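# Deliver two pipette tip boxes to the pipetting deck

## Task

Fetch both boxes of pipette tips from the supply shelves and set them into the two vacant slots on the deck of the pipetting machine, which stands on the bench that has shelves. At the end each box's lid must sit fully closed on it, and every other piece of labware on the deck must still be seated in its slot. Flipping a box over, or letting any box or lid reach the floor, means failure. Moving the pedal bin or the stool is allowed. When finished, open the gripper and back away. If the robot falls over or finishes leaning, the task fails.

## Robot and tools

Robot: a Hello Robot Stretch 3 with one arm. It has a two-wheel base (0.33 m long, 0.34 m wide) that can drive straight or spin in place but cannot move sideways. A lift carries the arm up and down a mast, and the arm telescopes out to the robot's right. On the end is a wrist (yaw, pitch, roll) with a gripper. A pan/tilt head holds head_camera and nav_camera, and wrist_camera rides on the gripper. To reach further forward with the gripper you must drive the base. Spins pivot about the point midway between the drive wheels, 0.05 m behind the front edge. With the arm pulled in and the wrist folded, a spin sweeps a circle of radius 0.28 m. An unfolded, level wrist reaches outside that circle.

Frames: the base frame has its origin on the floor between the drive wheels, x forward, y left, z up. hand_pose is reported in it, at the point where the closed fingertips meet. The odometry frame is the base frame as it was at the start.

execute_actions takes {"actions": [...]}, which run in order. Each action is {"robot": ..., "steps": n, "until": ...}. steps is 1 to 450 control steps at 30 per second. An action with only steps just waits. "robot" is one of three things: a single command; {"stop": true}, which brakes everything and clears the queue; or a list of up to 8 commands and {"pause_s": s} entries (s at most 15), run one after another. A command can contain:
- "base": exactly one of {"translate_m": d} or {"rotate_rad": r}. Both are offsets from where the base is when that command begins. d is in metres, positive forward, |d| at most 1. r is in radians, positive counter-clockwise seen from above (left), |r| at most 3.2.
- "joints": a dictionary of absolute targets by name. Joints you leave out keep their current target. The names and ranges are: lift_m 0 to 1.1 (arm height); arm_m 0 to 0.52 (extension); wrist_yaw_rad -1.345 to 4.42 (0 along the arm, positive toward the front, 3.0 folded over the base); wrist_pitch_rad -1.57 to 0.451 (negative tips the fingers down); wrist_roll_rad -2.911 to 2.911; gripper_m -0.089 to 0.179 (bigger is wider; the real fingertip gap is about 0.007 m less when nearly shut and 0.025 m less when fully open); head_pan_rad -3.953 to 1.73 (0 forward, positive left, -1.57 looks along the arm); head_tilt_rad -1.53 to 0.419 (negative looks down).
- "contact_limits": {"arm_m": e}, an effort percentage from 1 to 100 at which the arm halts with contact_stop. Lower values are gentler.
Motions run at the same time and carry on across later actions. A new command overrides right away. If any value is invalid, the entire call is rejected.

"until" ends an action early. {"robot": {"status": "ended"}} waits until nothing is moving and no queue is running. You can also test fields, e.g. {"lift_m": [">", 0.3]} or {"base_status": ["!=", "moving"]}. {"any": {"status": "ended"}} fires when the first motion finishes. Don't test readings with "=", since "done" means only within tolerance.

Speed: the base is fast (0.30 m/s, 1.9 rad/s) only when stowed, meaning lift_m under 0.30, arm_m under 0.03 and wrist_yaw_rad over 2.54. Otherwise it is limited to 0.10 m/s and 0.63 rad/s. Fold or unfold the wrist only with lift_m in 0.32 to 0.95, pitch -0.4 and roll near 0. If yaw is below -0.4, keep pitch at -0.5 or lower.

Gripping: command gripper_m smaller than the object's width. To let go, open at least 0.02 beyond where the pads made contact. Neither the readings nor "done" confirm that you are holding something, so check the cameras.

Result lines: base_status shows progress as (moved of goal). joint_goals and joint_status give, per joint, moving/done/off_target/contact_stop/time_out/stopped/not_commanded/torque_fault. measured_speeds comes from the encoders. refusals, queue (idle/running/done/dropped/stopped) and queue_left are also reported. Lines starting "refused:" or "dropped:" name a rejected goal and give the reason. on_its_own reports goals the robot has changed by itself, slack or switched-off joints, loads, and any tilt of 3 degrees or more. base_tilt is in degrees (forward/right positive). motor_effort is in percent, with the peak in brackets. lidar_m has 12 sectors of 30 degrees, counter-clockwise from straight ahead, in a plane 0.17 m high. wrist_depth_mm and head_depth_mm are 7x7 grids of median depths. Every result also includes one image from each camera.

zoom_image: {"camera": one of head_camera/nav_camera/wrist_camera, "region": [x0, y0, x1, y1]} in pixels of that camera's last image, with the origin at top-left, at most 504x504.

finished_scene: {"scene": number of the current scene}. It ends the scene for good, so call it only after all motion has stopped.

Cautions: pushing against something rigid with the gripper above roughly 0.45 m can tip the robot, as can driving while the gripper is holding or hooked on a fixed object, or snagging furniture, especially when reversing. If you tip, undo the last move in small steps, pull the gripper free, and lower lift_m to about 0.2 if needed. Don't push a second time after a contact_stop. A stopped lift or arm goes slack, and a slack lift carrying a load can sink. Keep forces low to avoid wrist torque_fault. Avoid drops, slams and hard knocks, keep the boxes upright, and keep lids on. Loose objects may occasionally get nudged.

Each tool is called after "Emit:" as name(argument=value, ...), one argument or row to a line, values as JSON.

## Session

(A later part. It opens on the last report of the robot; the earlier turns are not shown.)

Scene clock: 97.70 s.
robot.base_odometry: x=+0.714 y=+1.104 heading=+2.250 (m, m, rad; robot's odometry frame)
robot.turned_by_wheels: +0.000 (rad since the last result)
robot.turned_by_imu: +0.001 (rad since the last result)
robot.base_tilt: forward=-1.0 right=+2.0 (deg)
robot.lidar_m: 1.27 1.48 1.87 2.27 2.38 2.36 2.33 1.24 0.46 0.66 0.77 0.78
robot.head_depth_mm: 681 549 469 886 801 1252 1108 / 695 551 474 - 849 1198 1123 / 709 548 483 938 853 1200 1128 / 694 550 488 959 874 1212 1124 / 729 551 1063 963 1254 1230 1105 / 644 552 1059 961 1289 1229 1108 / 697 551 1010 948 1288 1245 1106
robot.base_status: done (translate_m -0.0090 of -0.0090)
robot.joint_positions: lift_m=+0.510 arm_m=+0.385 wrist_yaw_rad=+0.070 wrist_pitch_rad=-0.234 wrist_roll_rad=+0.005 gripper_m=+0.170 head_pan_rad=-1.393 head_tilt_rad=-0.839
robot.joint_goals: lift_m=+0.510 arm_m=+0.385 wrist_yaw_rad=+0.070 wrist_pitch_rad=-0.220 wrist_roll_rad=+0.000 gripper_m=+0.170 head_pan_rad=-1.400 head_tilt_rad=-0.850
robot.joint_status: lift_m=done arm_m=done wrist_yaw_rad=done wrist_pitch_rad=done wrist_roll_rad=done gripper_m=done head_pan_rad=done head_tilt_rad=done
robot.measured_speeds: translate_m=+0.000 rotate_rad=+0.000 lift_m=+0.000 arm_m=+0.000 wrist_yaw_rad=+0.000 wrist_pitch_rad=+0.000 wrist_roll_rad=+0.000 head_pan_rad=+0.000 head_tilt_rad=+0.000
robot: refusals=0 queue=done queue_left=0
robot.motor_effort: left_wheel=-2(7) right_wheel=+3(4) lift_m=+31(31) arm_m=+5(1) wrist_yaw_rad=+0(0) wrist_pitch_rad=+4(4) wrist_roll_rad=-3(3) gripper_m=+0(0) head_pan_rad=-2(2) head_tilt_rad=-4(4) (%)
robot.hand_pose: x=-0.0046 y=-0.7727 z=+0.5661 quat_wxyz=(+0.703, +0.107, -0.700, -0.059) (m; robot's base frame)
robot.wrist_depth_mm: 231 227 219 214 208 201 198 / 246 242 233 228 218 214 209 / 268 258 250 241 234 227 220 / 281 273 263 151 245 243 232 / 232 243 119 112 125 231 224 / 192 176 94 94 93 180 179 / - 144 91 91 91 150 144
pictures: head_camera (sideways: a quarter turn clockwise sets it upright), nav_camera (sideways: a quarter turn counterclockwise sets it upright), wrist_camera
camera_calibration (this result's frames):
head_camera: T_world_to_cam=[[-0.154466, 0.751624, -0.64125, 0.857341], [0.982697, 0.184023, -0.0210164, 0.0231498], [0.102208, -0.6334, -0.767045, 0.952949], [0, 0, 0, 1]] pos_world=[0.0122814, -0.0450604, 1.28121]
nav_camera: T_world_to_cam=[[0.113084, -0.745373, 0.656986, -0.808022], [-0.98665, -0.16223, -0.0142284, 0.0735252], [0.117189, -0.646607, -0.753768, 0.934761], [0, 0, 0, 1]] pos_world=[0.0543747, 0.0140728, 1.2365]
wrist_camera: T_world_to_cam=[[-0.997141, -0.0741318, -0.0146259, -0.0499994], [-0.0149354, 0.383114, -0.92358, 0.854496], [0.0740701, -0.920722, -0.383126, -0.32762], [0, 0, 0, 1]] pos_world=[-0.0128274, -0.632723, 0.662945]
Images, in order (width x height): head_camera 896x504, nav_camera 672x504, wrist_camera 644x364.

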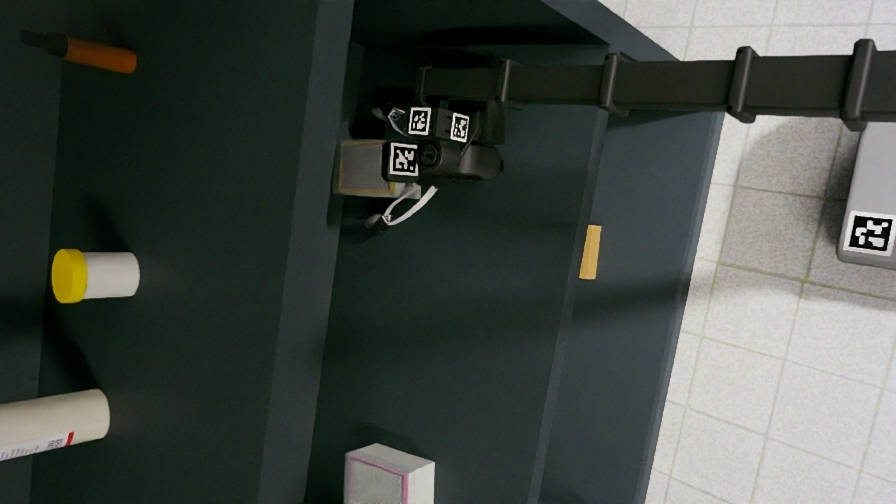

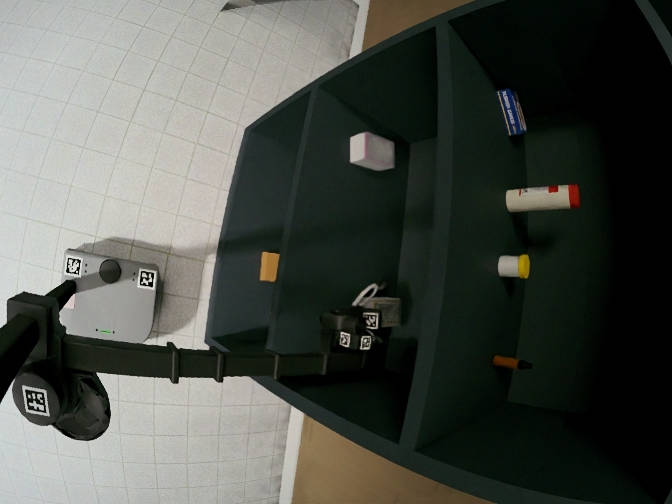

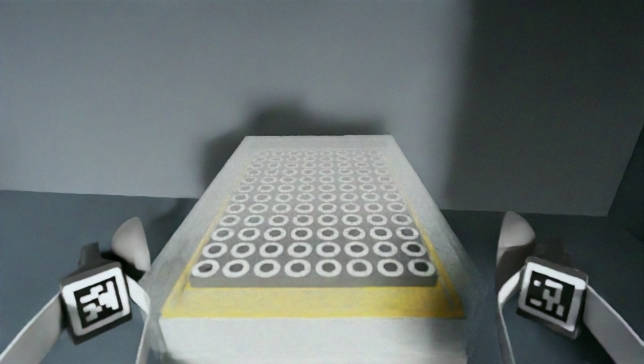

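Emit:
execute_actions(
  actions=[
    {"robot":{"joints":{"gripper_m":0.06}},"steps":200,"until":{"robot":{"status":"ended"}}},
    {"steps":15},
  ],
)

Scene clock: 102.37 s.
robot.base_odometry: x=+0.714 y=+1.104 heading=+2.250 (m, m, rad; robot's odometry frame)
robot.turned_by_wheels: +0.000 (rad since the last result)
robot.turned_by_imu: +0.001 (rad since the last result)
robot.base_tilt: forward=-1.0 right=+1.9 (deg)
robot.lidar_m: 1.27 1.49 1.88 2.27 2.38 2.35 2.33 1.24 0.46 0.66 0.77 0.78
robot.head_depth_mm: 680 549 468 887 800 1245 1106 / 695 550 474 - 854 1204 1125 / 705 550 483 936 859 1196 1128 / 693 550 488 960 874 1210 1120 / 727 552 1059 963 1256 1227 1108 / 644 551 1059 959 1289 1230 1114 / 696 551 1009 943 1286 1257 1109
robot.base_status: done (translate_m -0.0090 of -0.0090)
robot.joint_positions: lift_m=+0.510 arm_m=+0.385 wrist_yaw_rad=+0.071 wrist_pitch_rad=-0.234 wrist_roll_rad=+0.005 gripper_m=+0.062 head_pan_rad=-1.393 head_tilt_rad=-0.839
robot.joint_goals: lift_m=+0.510 arm_m=+0.385 wrist_yaw_rad=+0.070 wrist_pitch_rad=-0.220 wrist_roll_rad=+0.000 gripper_m=+0.060 head_pan_rad=-1.400 head_tilt_rad=-0.850
robot.joint_status: lift_m=done arm_m=done wrist_yaw_rad=done wrist_pitch_rad=done wrist_roll_rad=done gripper_m=done head_pan_rad=done head_tilt_rad=done
robot.measured_speeds: translate_m=+0.000 rotate_rad=+0.000 lift_m=+0.000 arm_m=+0.000 wrist_yaw_rad=+0.000 wrist_pitch_rad=+0.000 wrist_roll_rad=+0.000 head_pan_rad=+0.000 head_tilt_rad=+0.000
robot: refusals=0 queue=done queue_left=0
robot.motor_effort: left_wheel=-2(2) right_wheel=+3(4) lift_m=+31(31) arm_m=+5(5) wrist_yaw_rad=-1(1) wrist_pitch_rad=+5(4) wrist_roll_rad=-3(3) gripper_m=-33(100) head_pan_rad=-2(3) head_tilt_rad=-4(3) (%)
robot.hand_pose: x=-0.0043 y=-0.7727 z=+0.5661 quat_wxyz=(+0.703, +0.107, -0.700, -0.058) (m; robot's base frame)
robot.wrist_depth_mm: 232 226 220 213 207 202 196 / 248 242 234 227 221 215 207 / 266 257 251 242 236 228 219 / 285 274 266 152 244 241 234 / 232 244 120 113 118 239 224 / 188 - 94 95 95 - 180 / - 148 92 92 93 145 150
pictures: head_camera (sideways: a quarter turn clockwise sets it upright), nav_camera (sideways: a quarter turn counterclockwise sets it upright), wrist_camera
camera_calibration (this result's frames):
head_camera: T_world_to_cam=[[-0.154466, 0.751624, -0.64125, 0.857341], [0.982697, 0.184024, -0.0210164, 0.0231498], [0.102209, -0.6334, -0.767045, 0.952949], [0, 0, 0, 1]] pos_world=[0.0122814, -0.0450604, 1.28121]
nav_camera: T_world_to_cam=[[0.113084, -0.745373, 0.656986, -0.808022], [-0.98665, -0.16223, -0.0142284, 0.0735252], [0.117189, -0.646607, -0.753768, 0.934761], [0, 0, 0, 1]] pos_world=[0.0543746, 0.0140728, 1.2365]
wrist_camera: T_world_to_cam=[[-0.997061, -0.075198, -0.0146283, -0.0505609], [-0.0153429, 0.383098, -0.92358, 0.854479], [0.0750555, -0.920642, -0.383126, -0.327557], [0, 0, 0, 1]] pos_world=[-0.0127172, -0.632713, 0.662945]
Images, in order (width x height): head_camera 896x504, nav_camera 672x504, wrist_camera 644x364.

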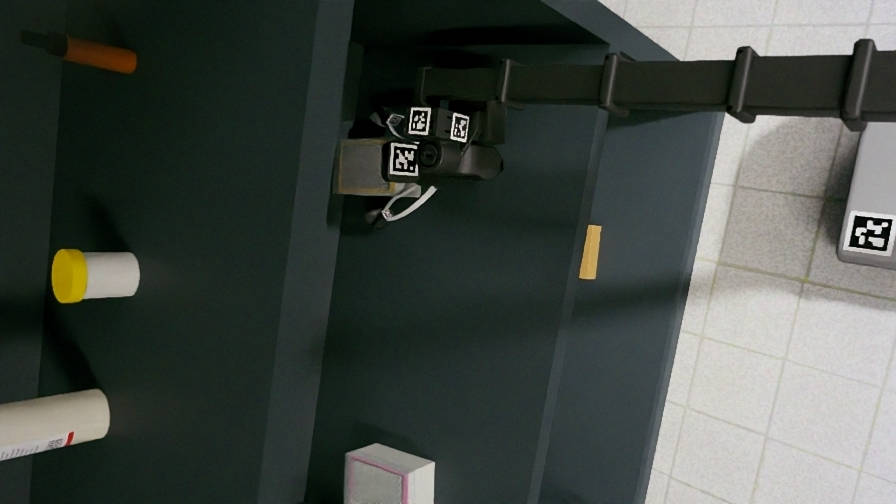

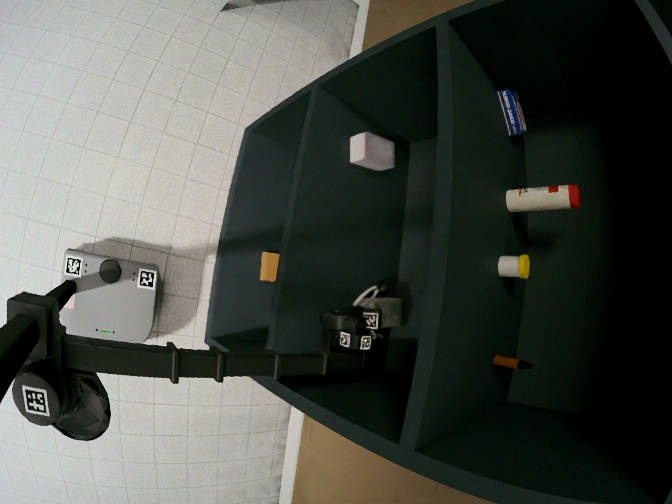

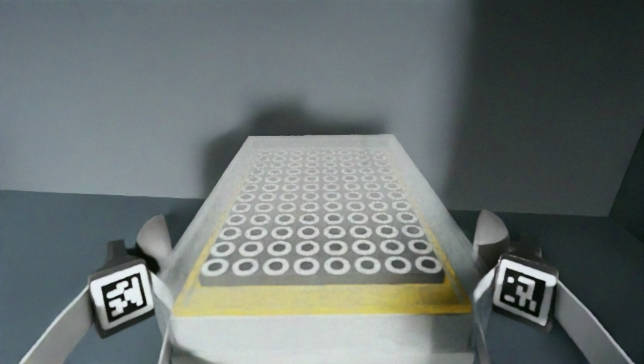

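Emit:
execute_actions(
  actions=[
    {"robot":[{"joints":{"gripper_m":0.16}},{"joints":{"arm_m":0.36}},{"joints":{"gripper_m":0.06}}],"steps":300,"until":{"robot":{"status":"ended"}}},
    {"steps":10},
  ],
)

Scene clock: 113.63 s.
robot.base_odometry: x=+0.714 y=+1.104 heading=+2.250 (m, m, rad; robot's odometry frame)
robot.turned_by_wheels: +0.000 (rad since the last result)
robot.turned_by_imu: +0.001 (rad since the last result)
robot.base_tilt: forward=-1.0 right=+1.9 (deg)
robot.lidar_m: 1.27 1.48 1.87 2.27 2.38 2.36 2.32 1.25 0.46 0.66 0.77 0.78
robot.head_depth_mm: 684 549 468 891 800 1242 1107 / 698 548 474 1006 843 1208 1122 / 709 550 482 961 856 1196 1122 / 694 550 487 959 878 1217 1131 / 726 550 1064 960 1263 1221 1110 / 646 551 1062 962 1286 1233 1105 / 696 552 1010 946 1287 1244 1101
robot.base_status: done (translate_m -0.0090 of -0.0090)
robot.joint_positions: lift_m=+0.510 arm_m=+0.360 wrist_yaw_rad=+0.069 wrist_pitch_rad=-0.235 wrist_roll_rad=+0.005 gripper_m=+0.061 head_pan_rad=-1.393 head_tilt_rad=-0.839
robot.joint_goals: lift_m=+0.510 arm_m=+0.360 wrist_yaw_rad=+0.070 wrist_pitch_rad=-0.220 wrist_roll_rad=+0.000 gripper_m=+0.060 head_pan_rad=-1.400 head_tilt_rad=-0.850
robot.joint_status: lift_m=done arm_m=done wrist_yaw_rad=done wrist_pitch_rad=done wrist_roll_rad=done gripper_m=done head_pan_rad=done head_tilt_rad=done
robot.measured_speeds: translate_m=+0.000 rotate_rad=+0.000 lift_m=+0.000 arm_m=+0.000 wrist_yaw_rad=+0.000 wrist_pitch_rad=+0.000 wrist_roll_rad=+0.000 head_pan_rad=+0.000 head_tilt_rad=+0.000
robot: refusals=0 queue=done queue_left=0
robot.motor_effort: left_wheel=-2(2) right_wheel=+4(4) lift_m=+31(31) arm_m=-5(6) wrist_yaw_rad=+1(0) wrist_pitch_rad=+5(5) wrist_roll_rad=-2(3) gripper_m=-15(97) head_pan_rad=-2(3) head_tilt_rad=-2(3) (%)
robot.hand_pose: x=-0.0046 y=-0.7483 z=+0.5658 quat_wxyz=(+0.703, +0.107, -0.700, -0.059) (m; robot's base frame)
robot.wrist_depth_mm: 255 249 240 233 229 223 216 / 272 263 257 251 241 236 229 / 293 286 275 261 257 250 242 / 309 296 284 151 266 266 255 / 230 230 129 127 126 225 223 / 183 186 135 133 132 183 180 / 152 152 147 143 143 150 149
pictures: head_camera (sideways: a quarter turn clockwise sets it upright), nav_camera (sideways: a quarter turn counterclockwise sets it upright), wrist_camera
camera_calibration (this result's frames):
head_camera: T_world_to_cam=[[-0.154478, 0.751695, -0.641164, 0.85723], [0.982697, 0.184025, -0.0210156, 0.0231487], [0.102193, -0.633316, -0.767116, 0.953042], [0, 0, 0, 1]] pos_world=[0.0122809, -0.0450581, 1.28121]
nav_camera: T_world_to_cam=[[0.113096, -0.745445, 0.656902, -0.807912], [-0.986651, -0.162228, -0.0142268, 0.073523], [0.117173, -0.646524, -0.753842, 0.934856], [0, 0, 0, 1]] pos_world=[0.0543734, 0.0140799, 1.2365]
wrist_camera: T_world_to_cam=[[-0.997151, -0.0740588, -0.0143087, -0.0483546], [-0.0152739, 0.384021, -0.923198, 0.845365], [0.0738657, -0.92035, -0.384058, -0.304401], [0, 0, 0, 1]] pos_world=[-0.0128201, -0.608374, 0.662839]
Images, in order (width x height): head_camera 896x504, nav_camera 672x504, wrist_camera 644x364.

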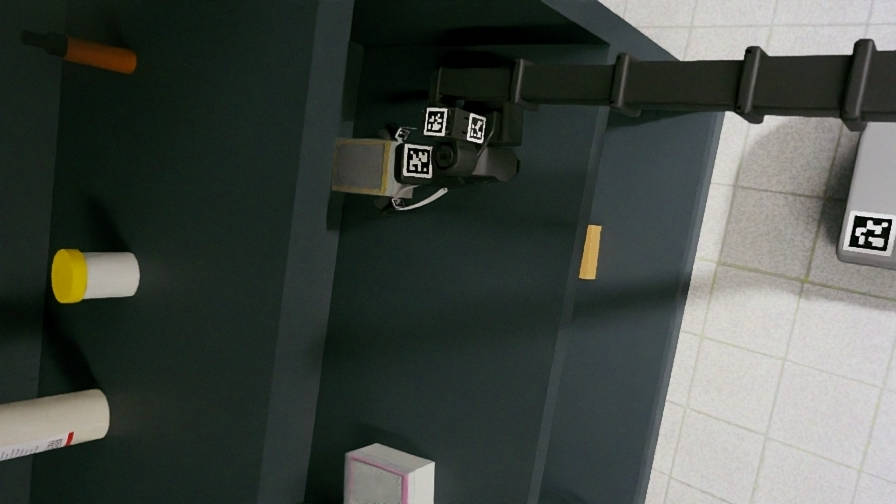

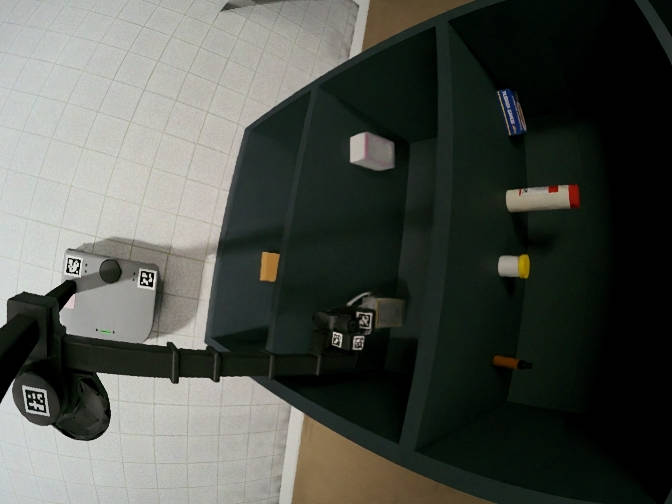

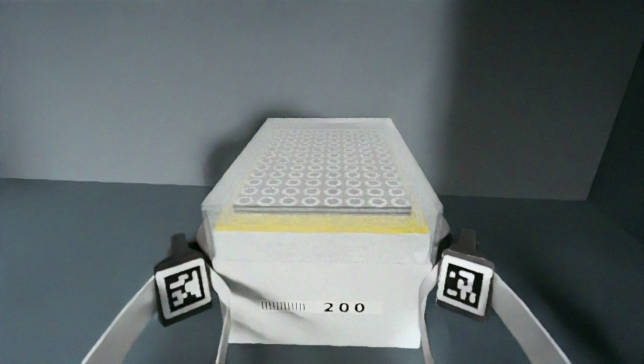

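Emit:
execute_actions(
  actions=[
    {"robot":[{"joints":{"gripper_m":0.02}},{"joints":{"lift_m":0.54}}],"steps":300,"until":{"robot":{"status":"ended"}}},
    {"steps":20},
  ],
)

Scene clock: 121.90 s.
robot.base_odometry: x=+0.714 y=+1.104 heading=+2.250 (m, m, rad; robot's odometry frame)
robot.turned_by_wheels: +0.000 (rad since the last result)
robot.turned_by_imu: +0.001 (rad since the last result)
robot.base_tilt: forward=-1.1 right=+1.8 (deg)
robot.lidar_m: 1.27 1.48 1.87 2.27 2.38 2.35 2.32 1.24 0.46 0.66 0.77 0.78
robot.head_depth_mm: 681 548 468 858 793 1254 1105 / 697 549 471 - 862 1205 1127 / 708 549 482 951 859 1195 1123 / 694 551 489 958 874 1215 1119 / 728 551 1061 961 1265 1226 1111 / 645 549 1061 959 1284 1234 1102 / 692 552 1011 945 1279 1250 1114
robot.base_status: done (translate_m -0.0090 of -0.0090)
robot.joint_positions: lift_m=+0.540 arm_m=+0.360 wrist_yaw_rad=+0.069 wrist_pitch_rad=-0.248 wrist_roll_rad=+0.005 gripper_m=+0.028 head_pan_rad=-1.393 head_tilt_rad=-0.839
robot.joint_goals: lift_m=+0.540 arm_m=+0.360 wrist_yaw_rad=+0.070 wrist_pitch_rad=-0.220 wrist_roll_rad=+0.000 gripper_m=+0.027 head_pan_rad=-1.400 head_tilt_rad=-0.850
robot.joint_status: lift_m=done arm_m=done wrist_yaw_rad=done wrist_pitch_rad=done wrist_roll_rad=done gripper_m=done head_pan_rad=done head_tilt_rad=done
robot.measured_speeds: translate_m=+0.000 rotate_rad=+0.000 lift_m=+0.000 arm_m=+0.000 wrist_yaw_rad=+0.000 wrist_pitch_rad=+0.000 wrist_roll_rad=+0.000 head_pan_rad=+0.000 head_tilt_rad=+0.000
robot: refusals=0 queue=done queue_left=0
robot.on_its_own: gripper_m is held at +0.027, not at your +0.020, by its stall guard, which is still easing
robot.motor_effort: left_wheel=-2(3) right_wheel=+4(4) lift_m=+45(46) arm_m=-5(5) wrist_yaw_rad=+0(0) wrist_pitch_rad=+9(9) wrist_roll_rad=-3(2) gripper_m=-26(100) head_pan_rad=-2(2) head_tilt_rad=-3(4) (%)
robot.hand_pose: x=-0.0048 y=-0.7472 z=+0.5922 quat_wxyz=(+0.703, +0.112, -0.700, -0.064) (m; robot's base frame)
robot.wrist_depth_mm: 254 250 241 235 229 223 216 / 274 266 258 250 244 236 229 / 295 284 275 266 260 250 241 / 317 310 293 168 271 267 256 / 275 272 133 131 130 268 244 / 220 225 135 133 133 219 215 / 183 182 171 139 169 181 180
pictures: head_camera (sideways: a quarter turn clockwise sets it upright), nav_camera (sideways: a quarter turn counterclockwise sets it upright), wrist_camera
camera_calibration (this result's frames):
head_camera: T_world_to_cam=[[-0.154478, 0.751695, -0.641164, 0.857229], [0.982697, 0.184025, -0.0210156, 0.0231487], [0.102193, -0.633316, -0.767116, 0.953042], [0, 0, 0, 1]] pos_world=[0.0122809, -0.0450581, 1.28121]
nav_camera: T_world_to_cam=[[0.113096, -0.745445, 0.656902, -0.807912], [-0.986651, -0.162228, -0.0142268, 0.073523], [0.117173, -0.646524, -0.753842, 0.934856], [0, 0, 0, 1]] pos_world=[0.0543734, 0.01408, 1.2365]
wrist_camera: T_world_to_cam=[[-0.997191, -0.07351, -0.0143691, -0.0476154], [-0.0159422, 0.395747, -0.918221, 0.87512], [0.073185, -0.915413, -0.395807, -0.282626], [0, 0, 0, 1]] pos_world=[-0.0128464, -0.608546, 0.691004]
Images, in order (width x height): head_camera 896x504, nav_camera 672x504, wrist_camera 644x364.

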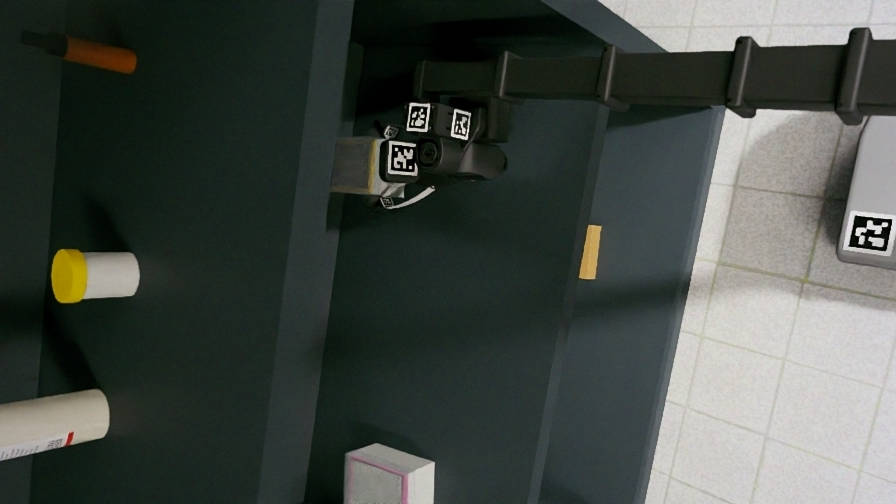

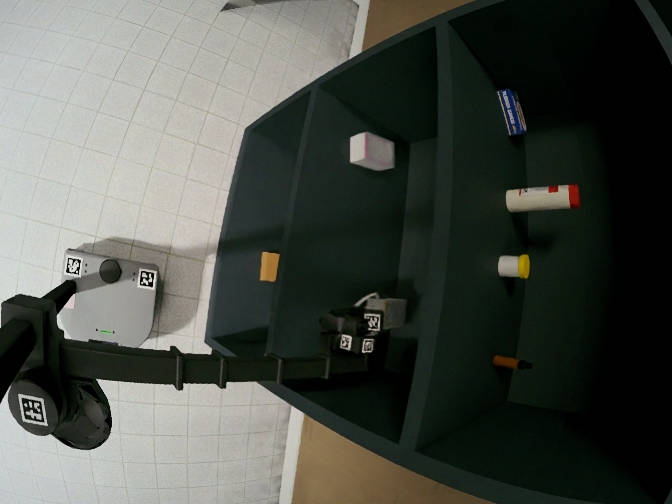

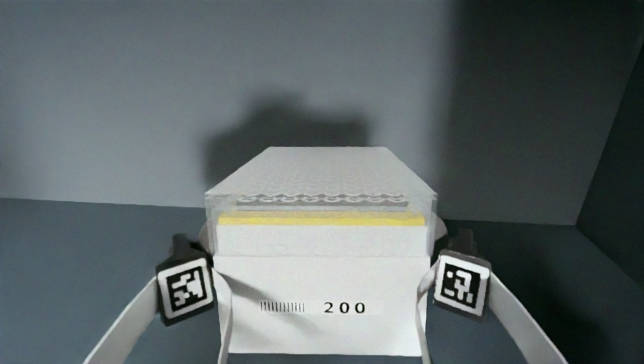

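Emit:
execute_actions(
  actions=[
    {"robot":[{"joints":{"gripper_m":0.035,"lift_m":0.52,"wrist_yaw_rad":0.0}},{"joints":{"arm_m":0.12,"head_pan_rad":-1.5,"head_tilt_rad":-1.0}}],"steps":400,"until":{"robot":{"status":"ended"}}},
  ],
)

Scene clock: 212.30 s.
robot.base_odometry: x=+0.714 y=+1.104 heading=+2.250 (m, m, rad; robot's odometry frame)
robot.turned_by_wheels: +0.000 (rad since the last result)
robot.turned_by_imu: +0.001 (rad since the last result)
robot.base_tilt: forward=-0.9 right=+2.2 (deg)
robot.lidar_m: 1.27 1.49 1.87 2.26 2.38 2.35 2.32 1.24 0.46 0.66 0.77 0.78
robot.head_depth_mm: 507 448 677 759 1327 1193 1096 / 508 448 961 857 1282 - - / 509 452 971 831 1269 1216 - / 508 459 977 862 1290 1220 - / 509 460 980 890 1280 1202 1088 / 509 461 982 890 1280 1193 1090 / 508 464 978 891 1288 1201 1101
robot.base_status: done (translate_m -0.0090 of -0.0090)
robot.joint_positions: lift_m=+0.520 arm_m=+0.120 wrist_yaw_rad=+0.000 wrist_pitch_rad=-0.239 wrist_roll_rad=+0.005 gripper_m=+0.036 head_pan_rad=-1.493 head_tilt_rad=-0.987
robot.joint_goals: lift_m=+0.520 arm_m=+0.120 wrist_yaw_rad=+0.000 wrist_pitch_rad=-0.220 wrist_roll_rad=+0.000 gripper_m=+0.035 head_pan_rad=-1.500 head_tilt_rad=-1.000
robot.joint_status: lift_m=done arm_m=done wrist_yaw_rad=done wrist_pitch_rad=done wrist_roll_rad=done gripper_m=done head_pan_rad=done head_tilt_rad=done
robot.measured_speeds: translate_m=+0.000 rotate_rad=+0.000 lift_m=+0.000 arm_m=+0.000 wrist_yaw_rad=+0.000 wrist_pitch_rad=+0.000 wrist_roll_rad=+0.000 head_pan_rad=+0.000 head_tilt_rad=+0.000
robot: refusals=0 queue=done queue_left=0
robot.motor_effort: left_wheel=-2(2) right_wheel=+4(4) lift_m=+31(45) arm_m=-6(8) wrist_yaw_rad=-1(3) wrist_pitch_rad=+6(8) wrist_roll_rad=-3(2) gripper_m=-22(26) head_pan_rad=-2(10) head_tilt_rad=-4(15) (%)
robot.hand_pose: x=-0.0215 y=-0.5086 z=+0.5748 quat_wxyz=(+0.701, +0.084, -0.703, -0.085) (m; robot's base frame)
robot.wrist_depth_mm: 462 458 457 456 445 334 217 / 490 487 483 477 467 336 216 / 513 513 502 503 487 335 216 / 334 329 309 155 304 305 216 / 248 248 131 129 130 241 216 / 198 202 135 134 133 199 192 / 165 163 153 143 151 162 161
pictures: head_camera (sideways: a quarter turn clockwise sets it upright), nav_camera (sideways: a quarter turn counterclockwise sets it upright), wrist_camera
camera_calibration (this result's frames):
head_camera: T_world_to_cam=[[-0.08547, 0.84925, -0.521028, 0.700293], [0.995913, 0.088151, -0.019689, 0.021337], [0.0292082, -0.520581, -0.853313, 1.06555], [0, 0, 0, 1]] pos_world=[0.00748141, -0.0418996, 1.27454]
nav_camera: T_world_to_cam=[[0.0451093, -0.841366, 0.53858, -0.65334], [-0.998059, -0.0611287, -0.0119014, 0.0705628], [0.0429361, -0.536997, -0.842491, 1.05057], [0, 0, 0, 1]] pos_world=[0.0547903, 0.0187668, 1.23781]
wrist_camera: T_world_to_cam=[[-0.999886, -0.00464124, -0.0143342, -0.0120675], [0.0114113, 0.387951, -0.921609, 0.763032], [0.0098384, -0.921668, -0.387854, -0.0789742], [0, 0, 0, 1]] pos_world=[-0.0199964, -0.368863, 0.672414]
Images, in order (width x height): head_camera 896x504, nav_camera 672x504, wrist_camera 644x364.

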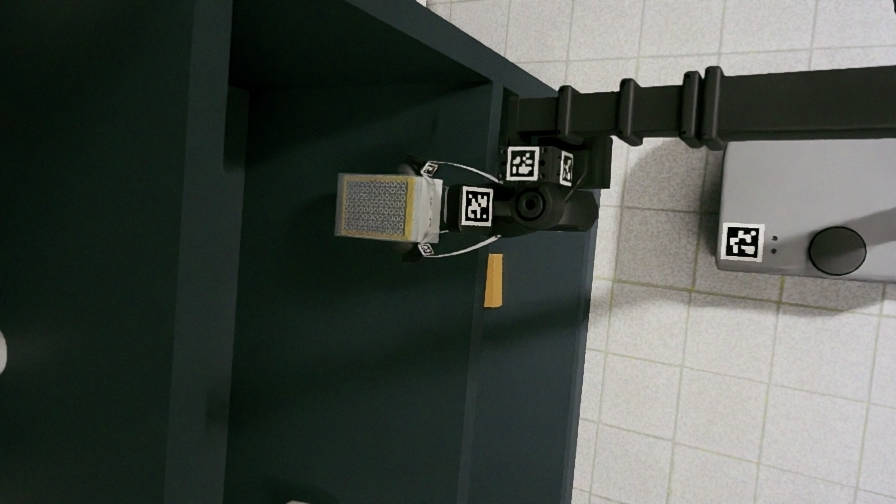

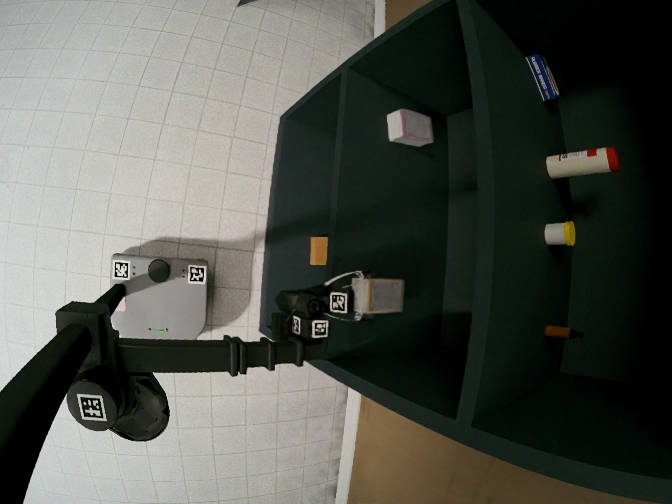

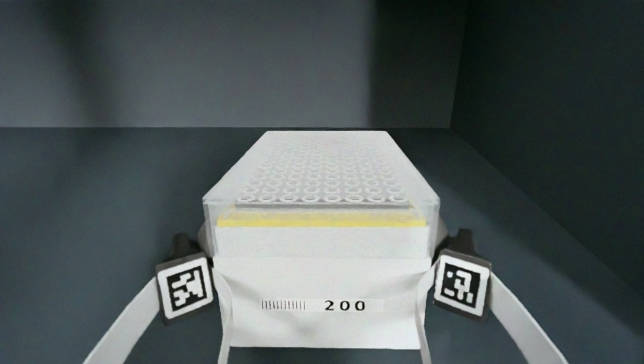

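Emit:
execute_actions(
  actions=[
    {"robot":[{"joints":{"arm_m":0.04}},{"joints":{"lift_m":0.512}},{"joints":{"gripper_m":0.17}},{"joints":{"wrist_pitch_rad":0.0}},{"joints":{"lift_m":0.455}},{"joints":{"wrist_pitch_rad":0.27}},{"joints":{"lift_m":0.395}}],"steps":450,"until":{"robot":{"status":"ended"}}},
  ],
)

Scene clock: 227.33 s.
robot.base_odometry: x=+0.714 y=+1.104 heading=+2.250 (m, m, rad; robot's odometry frame)
robot.turned_by_wheels: +0.000 (rad since the last result)
robot.turned_by_imu: +0.001 (rad since the last result)
robot.base_tilt: forward=-1.0 right=+2.0 (deg)
robot.lidar_m: 1.27 1.48 1.88 2.27 2.38 2.36 2.33 1.24 0.46 0.66 0.77 0.78
robot.head_depth_mm: 507 448 681 756 1329 1204 1096 / 508 449 955 863 1268 1196 - / 507 452 969 833 1292 - - / 508 457 974 859 1286 1212 - / 508 461 981 891 1289 1203 1095 / 509 461 979 890 1287 1198 1090 / 509 463 981 889 1291 1192 1101
robot.base_status: done (translate_m -0.0090 of -0.0090)
robot.joint_positions: lift_m=+0.395 arm_m=+0.040 wrist_yaw_rad=+0.000 wrist_pitch_rad=+0.246 wrist_roll_rad=+0.005 gripper_m=+0.170 head_pan_rad=-1.493 head_tilt_rad=-0.987
robot.joint_goals: lift_m=+0.395 arm_m=+0.040 wrist_yaw_rad=+0.000 wrist_pitch_rad=+0.270 wrist_roll_rad=+0.000 gripper_m=+0.170 head_pan_rad=-1.500 head_tilt_rad=-1.000
robot.joint_status: lift_m=done arm_m=done wrist_yaw_rad=done wrist_pitch_rad=done wrist_roll_rad=done gripper_m=done head_pan_rad=done head_tilt_rad=done
robot.measured_speeds: translate_m=+0.000 rotate_rad=+0.000 lift_m=+0.000 arm_m=+0.000 wrist_yaw_rad=+0.000 wrist_pitch_rad=+0.000 wrist_roll_rad=+0.000 head_pan_rad=+0.000 head_tilt_rad=+0.000
robot: refusals=0 queue=done queue_left=0
robot.motor_effort: left_wheel=-2(2) right_wheel=+4(4) lift_m=+31(31) arm_m=-5(7) wrist_yaw_rad=-1(1) wrist_pitch_rad=+7(8) wrist_roll_rad=-2(2) gripper_m=+0(96) head_pan_rad=-3(3) head_tilt_rad=-4(4) (%)
robot.hand_pose: x=-0.0213 y=-0.4397 z=+0.5730 quat_wxyz=(+0.700, -0.086, -0.703, +0.087) (m; robot's base frame)
robot.wrist_depth_mm: 633 636 607 610 598 328 212 / 621 614 614 600 599 327 212 / 626 607 613 596 598 328 215 / 618 607 605 599 541 333 215 / 616 602 126 124 124 359 215 / 274 238 123 122 121 228 196 / - 144 122 121 120 143 134
pictures: head_camera (sideways: a quarter turn clockwise sets it upright), nav_camera (sideways: a quarter turn counterclockwise sets it upright), wrist_camera
camera_calibration (this result's frames):
head_camera: T_world_to_cam=[[-0.0854704, 0.849255, -0.521019, 0.700281], [0.995913, 0.088151, -0.0196889, 0.0213369], [0.0292075, -0.520572, -0.853318, 1.06556], [0, 0, 0, 1]] pos_world=[0.00748138, -0.0418993, 1.27454]
nav_camera: T_world_to_cam=[[0.0451096, -0.841372, 0.538571, -0.653328], [-0.998059, -0.0611284, -0.0119013, 0.0705626], [0.0429354, -0.536989, -0.842496, 1.05057], [0, 0, 0, 1]] pos_world=[0.0547902, 0.0187675, 1.23781]
wrist_camera: T_world_to_cam=[[-0.999878, -0.0116285, -0.0104068, -0.0168792], [0.0113746, -0.086523, -0.996185, 0.568678], [0.0106837, -0.996182, 0.0866448, -0.32083], [0, 0, 0, 1]] pos_world=[-0.019918, -0.270597, 0.594131]
Images, in order (width x height): head_camera 896x504, nav_camera 672x504, wrist_camera 644x364.

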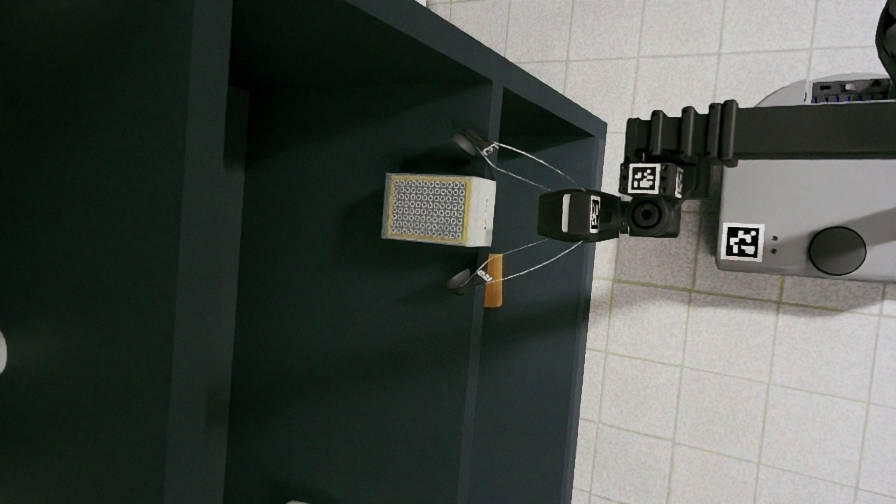

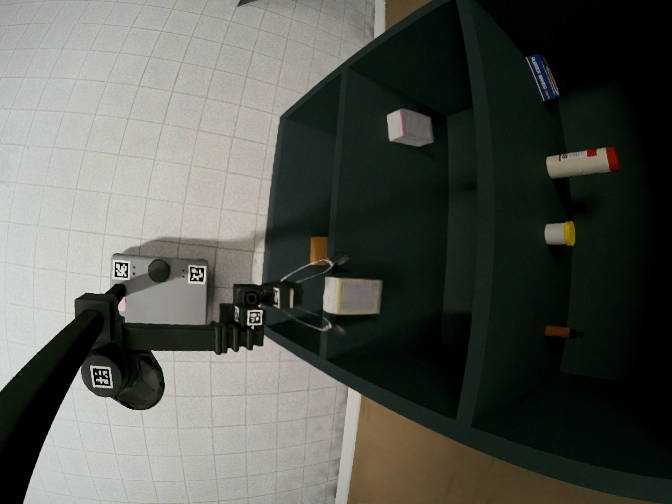

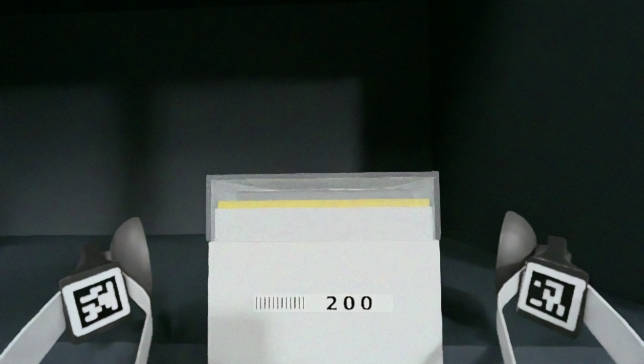

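Emit:
execute_actions(
  actions=[
    {"robot":[{"joints":{"arm_m":0.035,"lift_m":0.385}},{"joints":{"gripper_m":0.035}},{"pause_s":0.3},{"joints":{"lift_m":0.41}}],"steps":450,"until":{"robot":{"status":"ended"}}},
    {"steps":20},
  ],
)

Scene clock: 236.20 s.
robot.base_odometry: x=+0.714 y=+1.104 heading=+2.250 (m, m, rad; robot's odometry frame)
robot.turned_by_wheels: +0.000 (rad since the last result)
robot.turned_by_imu: +0.001 (rad since the last result)
robot.base_tilt: forward=-1.0 right=+1.8 (deg)
robot.lidar_m: 1.27 1.48 1.87 2.27 2.38 2.35 2.33 1.25 0.46 0.66 0.77 0.78
robot.head_depth_mm: 507 448 679 759 1321 1200 1098 / 507 448 952 858 1274 1201 - / 508 452 980 831 1282 - - / 509 458 976 855 1287 1207 - / 508 460 975 888 1286 1199 1097 / 507 459 974 890 1283 1188 1097 / 508 463 975 889 1288 1196 1100
robot.base_status: done (translate_m -0.0090 of -0.0090)
robot.joint_positions: lift_m=+0.410 arm_m=+0.035 wrist_yaw_rad=+0.000 wrist_pitch_rad=+0.239 wrist_roll_rad=+0.005 gripper_m=+0.039 head_pan_rad=-1.493 head_tilt_rad=-0.987
robot.joint_goals: lift_m=+0.410 arm_m=+0.035 wrist_yaw_rad=+0.000 wrist_pitch_rad=+0.270 wrist_roll_rad=+0.000 gripper_m=+0.038 head_pan_rad=-1.500 head_tilt_rad=-1.000
robot.joint_status: lift_m=done arm_m=done wrist_yaw_rad=done wrist_pitch_rad=done wrist_roll_rad=done gripper_m=done head_pan_rad=done head_tilt_rad=done
robot.measured_speeds: translate_m=+0.000 rotate_rad=+0.000 lift_m=+0.000 arm_m=+0.000 wrist_yaw_rad=+0.000 wrist_pitch_rad=+0.000 wrist_roll_rad=+0.000 head_pan_rad=+0.000 head_tilt_rad=+0.000
robot: refusals=0 queue=done queue_left=0
robot.motor_effort: left_wheel=-2(2) right_wheel=+4(4) lift_m=+45(47) arm_m=-5(1) wrist_yaw_rad=+0(0) wrist_pitch_rad=+9(10) wrist_roll_rad=-2(3) gripper_m=-22(100) head_pan_rad=-2(3) head_tilt_rad=-4(6) (%)
robot.hand_pose: x=-0.0215 y=-0.4350 z=+0.5858 quat_wxyz=(+0.701, -0.084, -0.703, +0.084) (m; robot's base frame)
robot.wrist_depth_mm: 630 631 621 605 606 325 212 / 628 616 616 604 596 328 213 / 630 619 609 603 602 327 214 / 616 604 590 137 484 334 215 / 614 610 133 133 133 318 214 / 287 321 132 131 131 268 213 / 179 177 163 152 156 172 172
pictures: head_camera (sideways: a quarter turn clockwise sets it upright), nav_camera (sideways: a quarter turn counterclockwise sets it upright), wrist_camera
camera_calibration (this result's frames):
head_camera: T_world_to_cam=[[-0.0854705, 0.849255, -0.521018, 0.70028], [0.995913, 0.0881512, -0.0196889, 0.0213369], [0.0292075, -0.520571, -0.853318, 1.06556], [0, 0, 0, 1]] pos_world=[0.00748139, -0.0418993, 1.27454]
nav_camera: T_world_to_cam=[[0.0451097, -0.841372, 0.53857, -0.653327], [-0.998059, -0.0611285, -0.0119013, 0.0705626], [0.0429354, -0.536988, -0.842497, 1.05057], [0, 0, 0, 1]] pos_world=[0.0547902, 0.0187676, 1.23781]
wrist_camera: T_world_to_cam=[[-0.999889, -0.010746, -0.0102905, -0.0165706], [0.0111173, -0.079946, -0.996737, 0.58503], [0.00988829, -0.996741, 0.0800566, -0.313617], [0, 0, 0, 1]] pos_world=[-0.0199716, -0.266003, 0.608058]
Images, in order (width x height): head_camera 896x504, nav_camera 672x504, wrist_camera 644x364.

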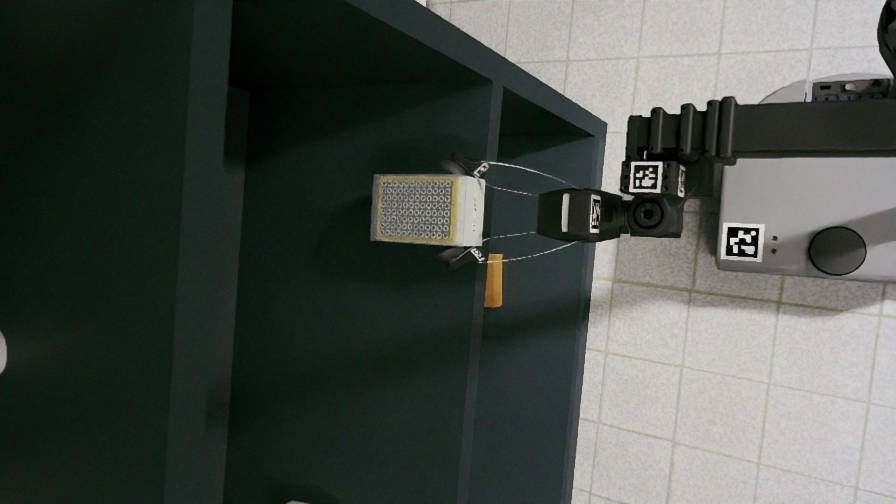

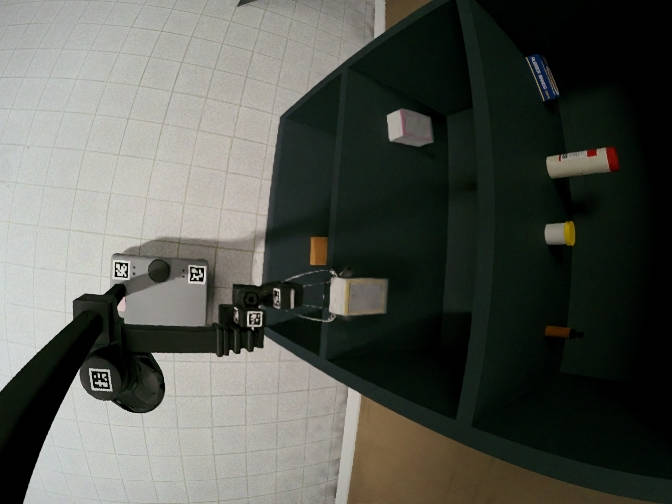

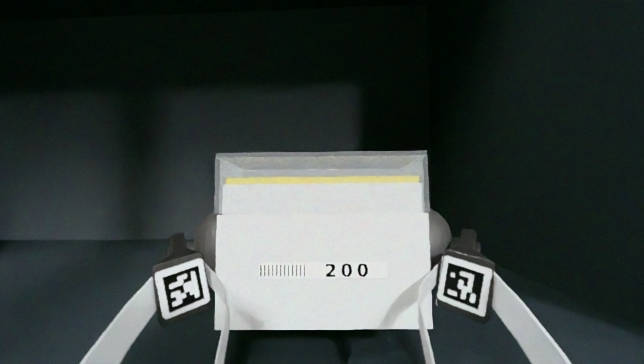

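Emit:
execute_actions(
  actions=[
    {"robot":{"joints":{"lift_m":0.45}},"steps":200,"until":{"robot":{"status":"ended"}}},
    {"steps":45},
  ],
)

Scene clock: 241.53 s.
robot.base_odometry: x=+0.714 y=+1.104 heading=+2.250 (m, m, rad; robot's odometry frame)
robot.turned_by_wheels: +0.000 (rad since the last result)
robot.turned_by_imu: +0.001 (rad since the last result)
robot.base_tilt: forward=-0.9 right=+1.8 (deg)
robot.lidar_m: 1.27 1.49 1.87 2.27 2.39 2.36 2.32 1.24 0.46 0.66 0.77 0.78
robot.head_depth_mm: 507 447 681 760 1329 1202 1088 / 507 448 958 857 1267 1204 - / 507 453 981 834 1272 - - / 507 459 973 853 1284 1216 - / 508 460 976 892 1284 1199 1100 / 508 461 978 891 1294 1198 1097 / 508 463 977 892 1291 1196 1101
robot.base_status: done (translate_m -0.0090 of -0.0090)
robot.joint_positions: lift_m=+0.450 arm_m=+0.035 wrist_yaw_rad=+0.000 wrist_pitch_rad=+0.238 wrist_roll_rad=+0.005 gripper_m=+0.039 head_pan_rad=-1.493 head_tilt_rad=-0.987
robot.joint_goals: lift_m=+0.450 arm_m=+0.035 wrist_yaw_rad=+0.000 wrist_pitch_rad=+0.270 wrist_roll_rad=+0.000 gripper_m=+0.038 head_pan_rad=-1.500 head_tilt_rad=-1.000
robot.joint_status: lift_m=done arm_m=done wrist_yaw_rad=done wrist_pitch_rad=done wrist_roll_rad=done gripper_m=done head_pan_rad=done head_tilt_rad=done
robot.measured_speeds: translate_m=+0.000 rotate_rad=+0.000 lift_m=+0.000 arm_m=+0.000 wrist_yaw_rad=+0.000 wrist_pitch_rad=+0.000 wrist_roll_rad=+0.000 head_pan_rad=+0.000 head_tilt_rad=+0.000
robot: refusals=0 queue=done queue_left=0
robot.motor_effort: left_wheel=-2(2) right_wheel=+4(4) lift_m=+45(45) arm_m=-5(6) wrist_yaw_rad=+0(0) wrist_pitch_rad=+9(10) wrist_roll_rad=-2(3) gripper_m=-22(22) head_pan_rad=-2(2) head_tilt_rad=-5(3) (%)
robot.hand_pose: x=-0.0215 y=-0.4350 z=+0.6255 quat_wxyz=(+0.701, -0.084, -0.703, +0.084) (m; robot's base frame)
robot.wrist_depth_mm: 589 594 605 602 552 325 212 / 643 610 617 607 591 328 213 / 618 607 611 600 603 327 214 / 625 625 605 137 482 328 212 / 617 604 133 133 133 320 214 / 434 485 131 132 130 290 214 / 274 271 251 233 239 265 216
pictures: head_camera (sideways: a quarter turn clockwise sets it upright), nav_camera (sideways: a quarter turn counterclockwise sets it upright), wrist_camera
camera_calibration (this result's frames):
head_camera: T_world_to_cam=[[-0.0854705, 0.849255, -0.521018, 0.70028], [0.995913, 0.0881512, -0.0196889, 0.0213369], [0.0292075, -0.520571, -0.853318, 1.06556], [0, 0, 0, 1]] pos_world=[0.00748139, -0.0418993, 1.27454]
nav_camera: T_world_to_cam=[[0.0451097, -0.841372, 0.53857, -0.653327], [-0.998059, -0.0611285, -0.0119013, 0.0705626], [0.0429354, -0.536988, -0.842497, 1.05057], [0, 0, 0, 1]] pos_world=[0.0547902, 0.0187676, 1.23781]
wrist_camera: T_world_to_cam=[[-0.999889, -0.0107342, -0.010302, -0.01615], [0.0111175, -0.0789065, -0.99682, 0.625148], [0.00988714, -0.996824, 0.0790171, -0.316224], [0, 0, 0, 1]] pos_world=[-0.0199717, -0.266065, 0.647981]
Images, in order (width x height): head_camera 896x504, nav_camera 672x504, wrist_camera 644x364.

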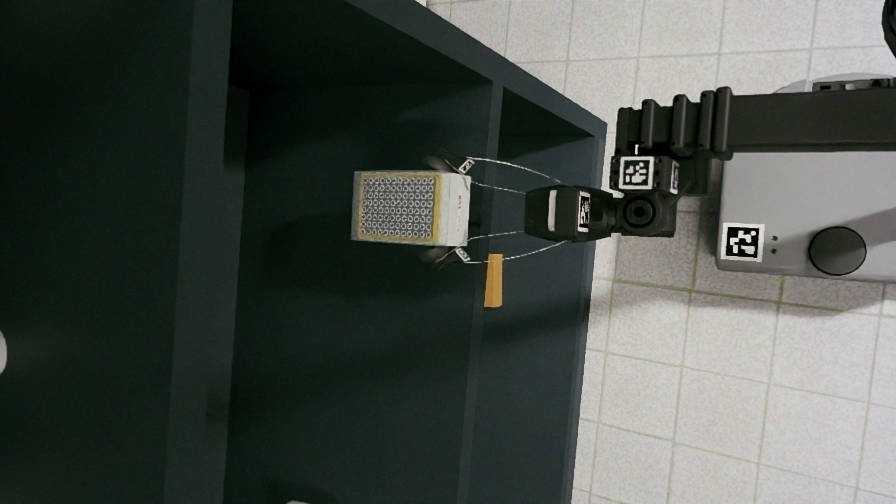

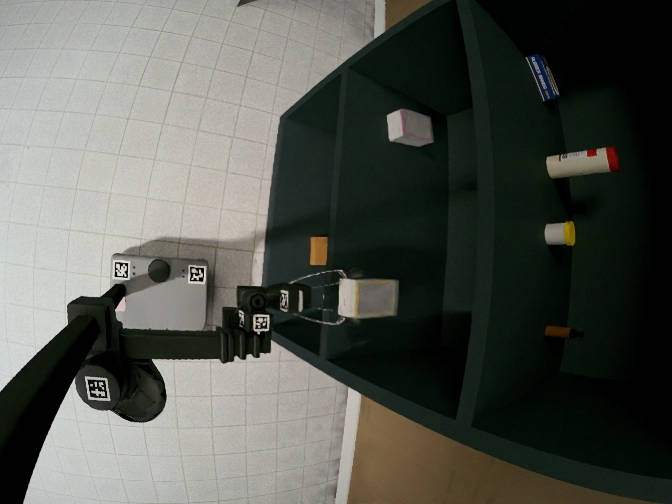

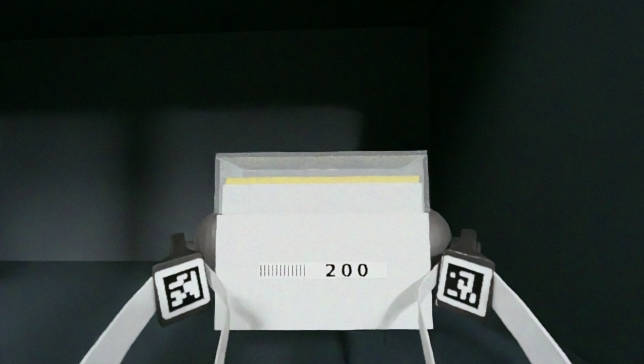

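Emit:
execute_actions(
  actions=[
    {"robot":[{"joints":{"arm_m":0.0}},{"base":{"rotate_rad":0.62}},{"base":{"translate_m":0.3}},{"base":{"translate_m":0.56},"joints":{"lift_m":0.85,"head_pan_rad":-1.57,"head_tilt_rad":-0.6}},{"base":{"rotate_rad":0.95}}],"steps":450,"until":{"robot":{"status":"ended"}}},
    {"steps":300,"until":{"robot":{"status":"ended"}}},
  ],
)

Scene clock: 269.17 s.
robot.base_odometry: x=-0.115 y=+1.335 heading=-2.464 (m, m, rad; robot's odometry frame)
robot.turned_by_wheels: +1.570 (rad since the last result)
robot.turned_by_imu: +1.583 (rad since the last result)
robot.base_tilt: forward=-1.0 right=+1.8 (deg)
robot.lidar_m: 1.82 1.83 2.58 2.98 1.29 1.28 0.94 0.82 0.83 0.69 1.30 1.02
robot.head_depth_mm: 722 1247 1114 827 1541 1455 - / 732 1247 1112 843 1550 1463 - / 732 1243 922 420 746 - - / 738 1255 927 420 779 1351 1185 / 741 1264 1114 858 1541 1385 1184 / 748 1274 1116 806 1579 1388 1182 / 747 1257 993 840 1585 1386 1184
robot.base_status: done (rotate_rad +0.9499 of +0.9500)
robot.joint_positions: lift_m=+0.850 arm_m=+0.000 wrist_yaw_rad=+0.000 wrist_pitch_rad=+0.238 wrist_roll_rad=+0.005 gripper_m=+0.039 head_pan_rad=-1.563 head_tilt_rad=-0.606
robot.joint_goals: lift_m=+0.850 arm_m=+0.000 wrist_yaw_rad=+0.000 wrist_pitch_rad=+0.270 wrist_roll_rad=+0.000 gripper_m=+0.038 head_pan_rad=-1.570 head_tilt_rad=-0.600
robot.joint_status: lift_m=done arm_m=done wrist_yaw_rad=done wrist_pitch_rad=done wrist_roll_rad=done gripper_m=done head_pan_rad=done head_tilt_rad=done
robot.measured_speeds: translate_m=+0.000 rotate_rad=+0.000 lift_m=+0.000 arm_m=+0.000 wrist_yaw_rad=+0.000 wrist_pitch_rad=+0.000 wrist_roll_rad=+0.000 head_pan_rad=+0.000 head_tilt_rad=+0.000
robot: refusals=0 queue=done queue_left=0
robot.motor_effort: left_wheel=-2(7) right_wheel=+3(9) lift_m=+45(46) arm_m=-6(7) wrist_yaw_rad=+0(0) wrist_pitch_rad=+10(10) wrist_roll_rad=-2(3) gripper_m=-23(22) head_pan_rad=-2(8) head_tilt_rad=+2(23) (%)
robot.hand_pose: x=-0.0215 y=-0.4000 z=+1.0254 quat_wxyz=(+0.701, -0.084, -0.703, +0.084) (m; robot's base frame)
robot.wrist_depth_mm: - - - - - - - / - - - - - - - / 538 650 672 671 654 775 - / 544 643 - 138 - - - / - 647 133 133 133 - - / - 621 131 131 130 965 - / 642 639 548 554 560 620 645
pictures: head_camera (sideways: a quarter turn clockwise sets it upright), nav_camera (sideways: a quarter turn counterclockwise sets it upright), wrist_camera
camera_calibration (this result's frames):
head_camera: T_world_to_cam=[[-0.0238322, 0.597813, -0.801282, 1.06511], [0.999703, 0.0101429, -0.0221665, 0.0245498], [-0.00512407, -0.801572, -0.597877, 0.733574], [0, 0, 0, 1]] pos_world=[0.00460024, -0.0489719, 1.29258]
nav_camera: T_world_to_cam=[[-0.0159224, -0.581379, 0.813477, -1.01119], [-0.999846, 0.00325285, -0.0172455, 0.0775384], [0.00738003, -0.813626, -0.581341, 0.711154], [0, 0, 0, 1]] pos_world=[0.0561775, -0.00952543, 1.23734]
wrist_camera: T_world_to_cam=[[-0.999889, -0.0107396, -0.0103129, -0.011644], [0.011125, -0.0785348, -0.996849, 1.02671], [0.00989583, -0.996854, 0.0786455, -0.312601], [0, 0, 0, 1]] pos_world=[-0.0199715, -0.23111, 1.04794]
Images, in order (width x height): head_camera 896x504, nav_camera 672x504, wrist_camera 644x364.

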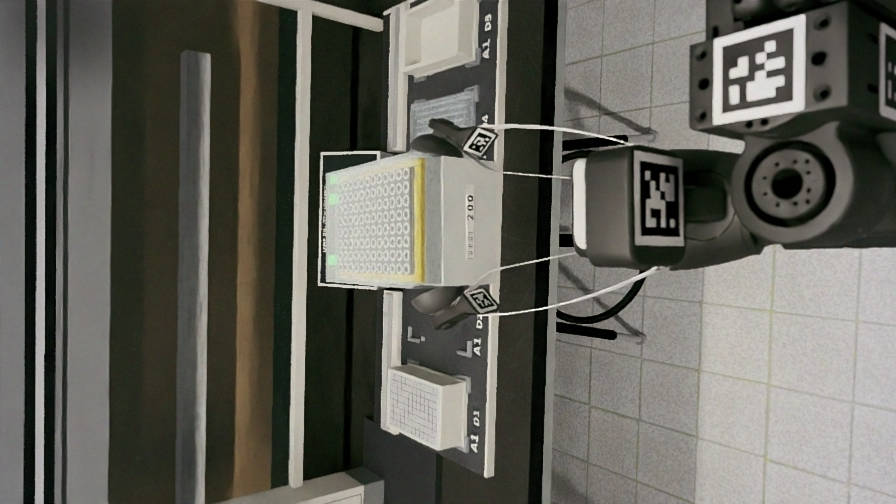

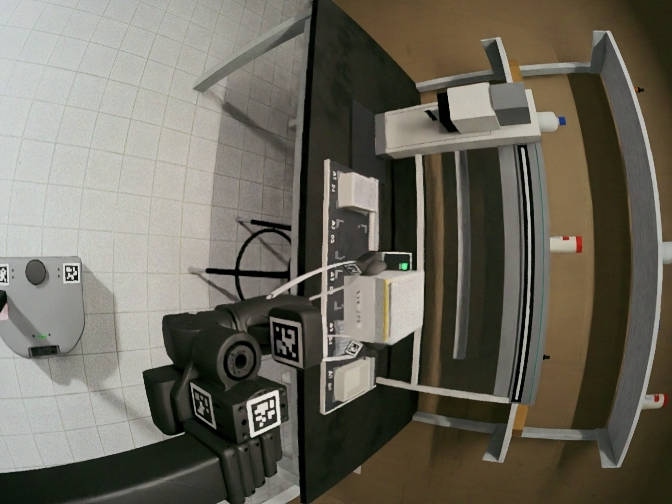

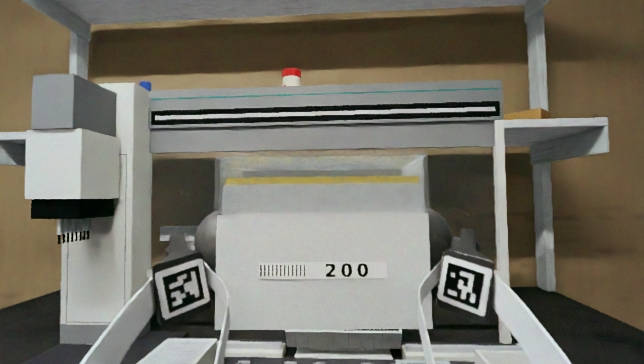

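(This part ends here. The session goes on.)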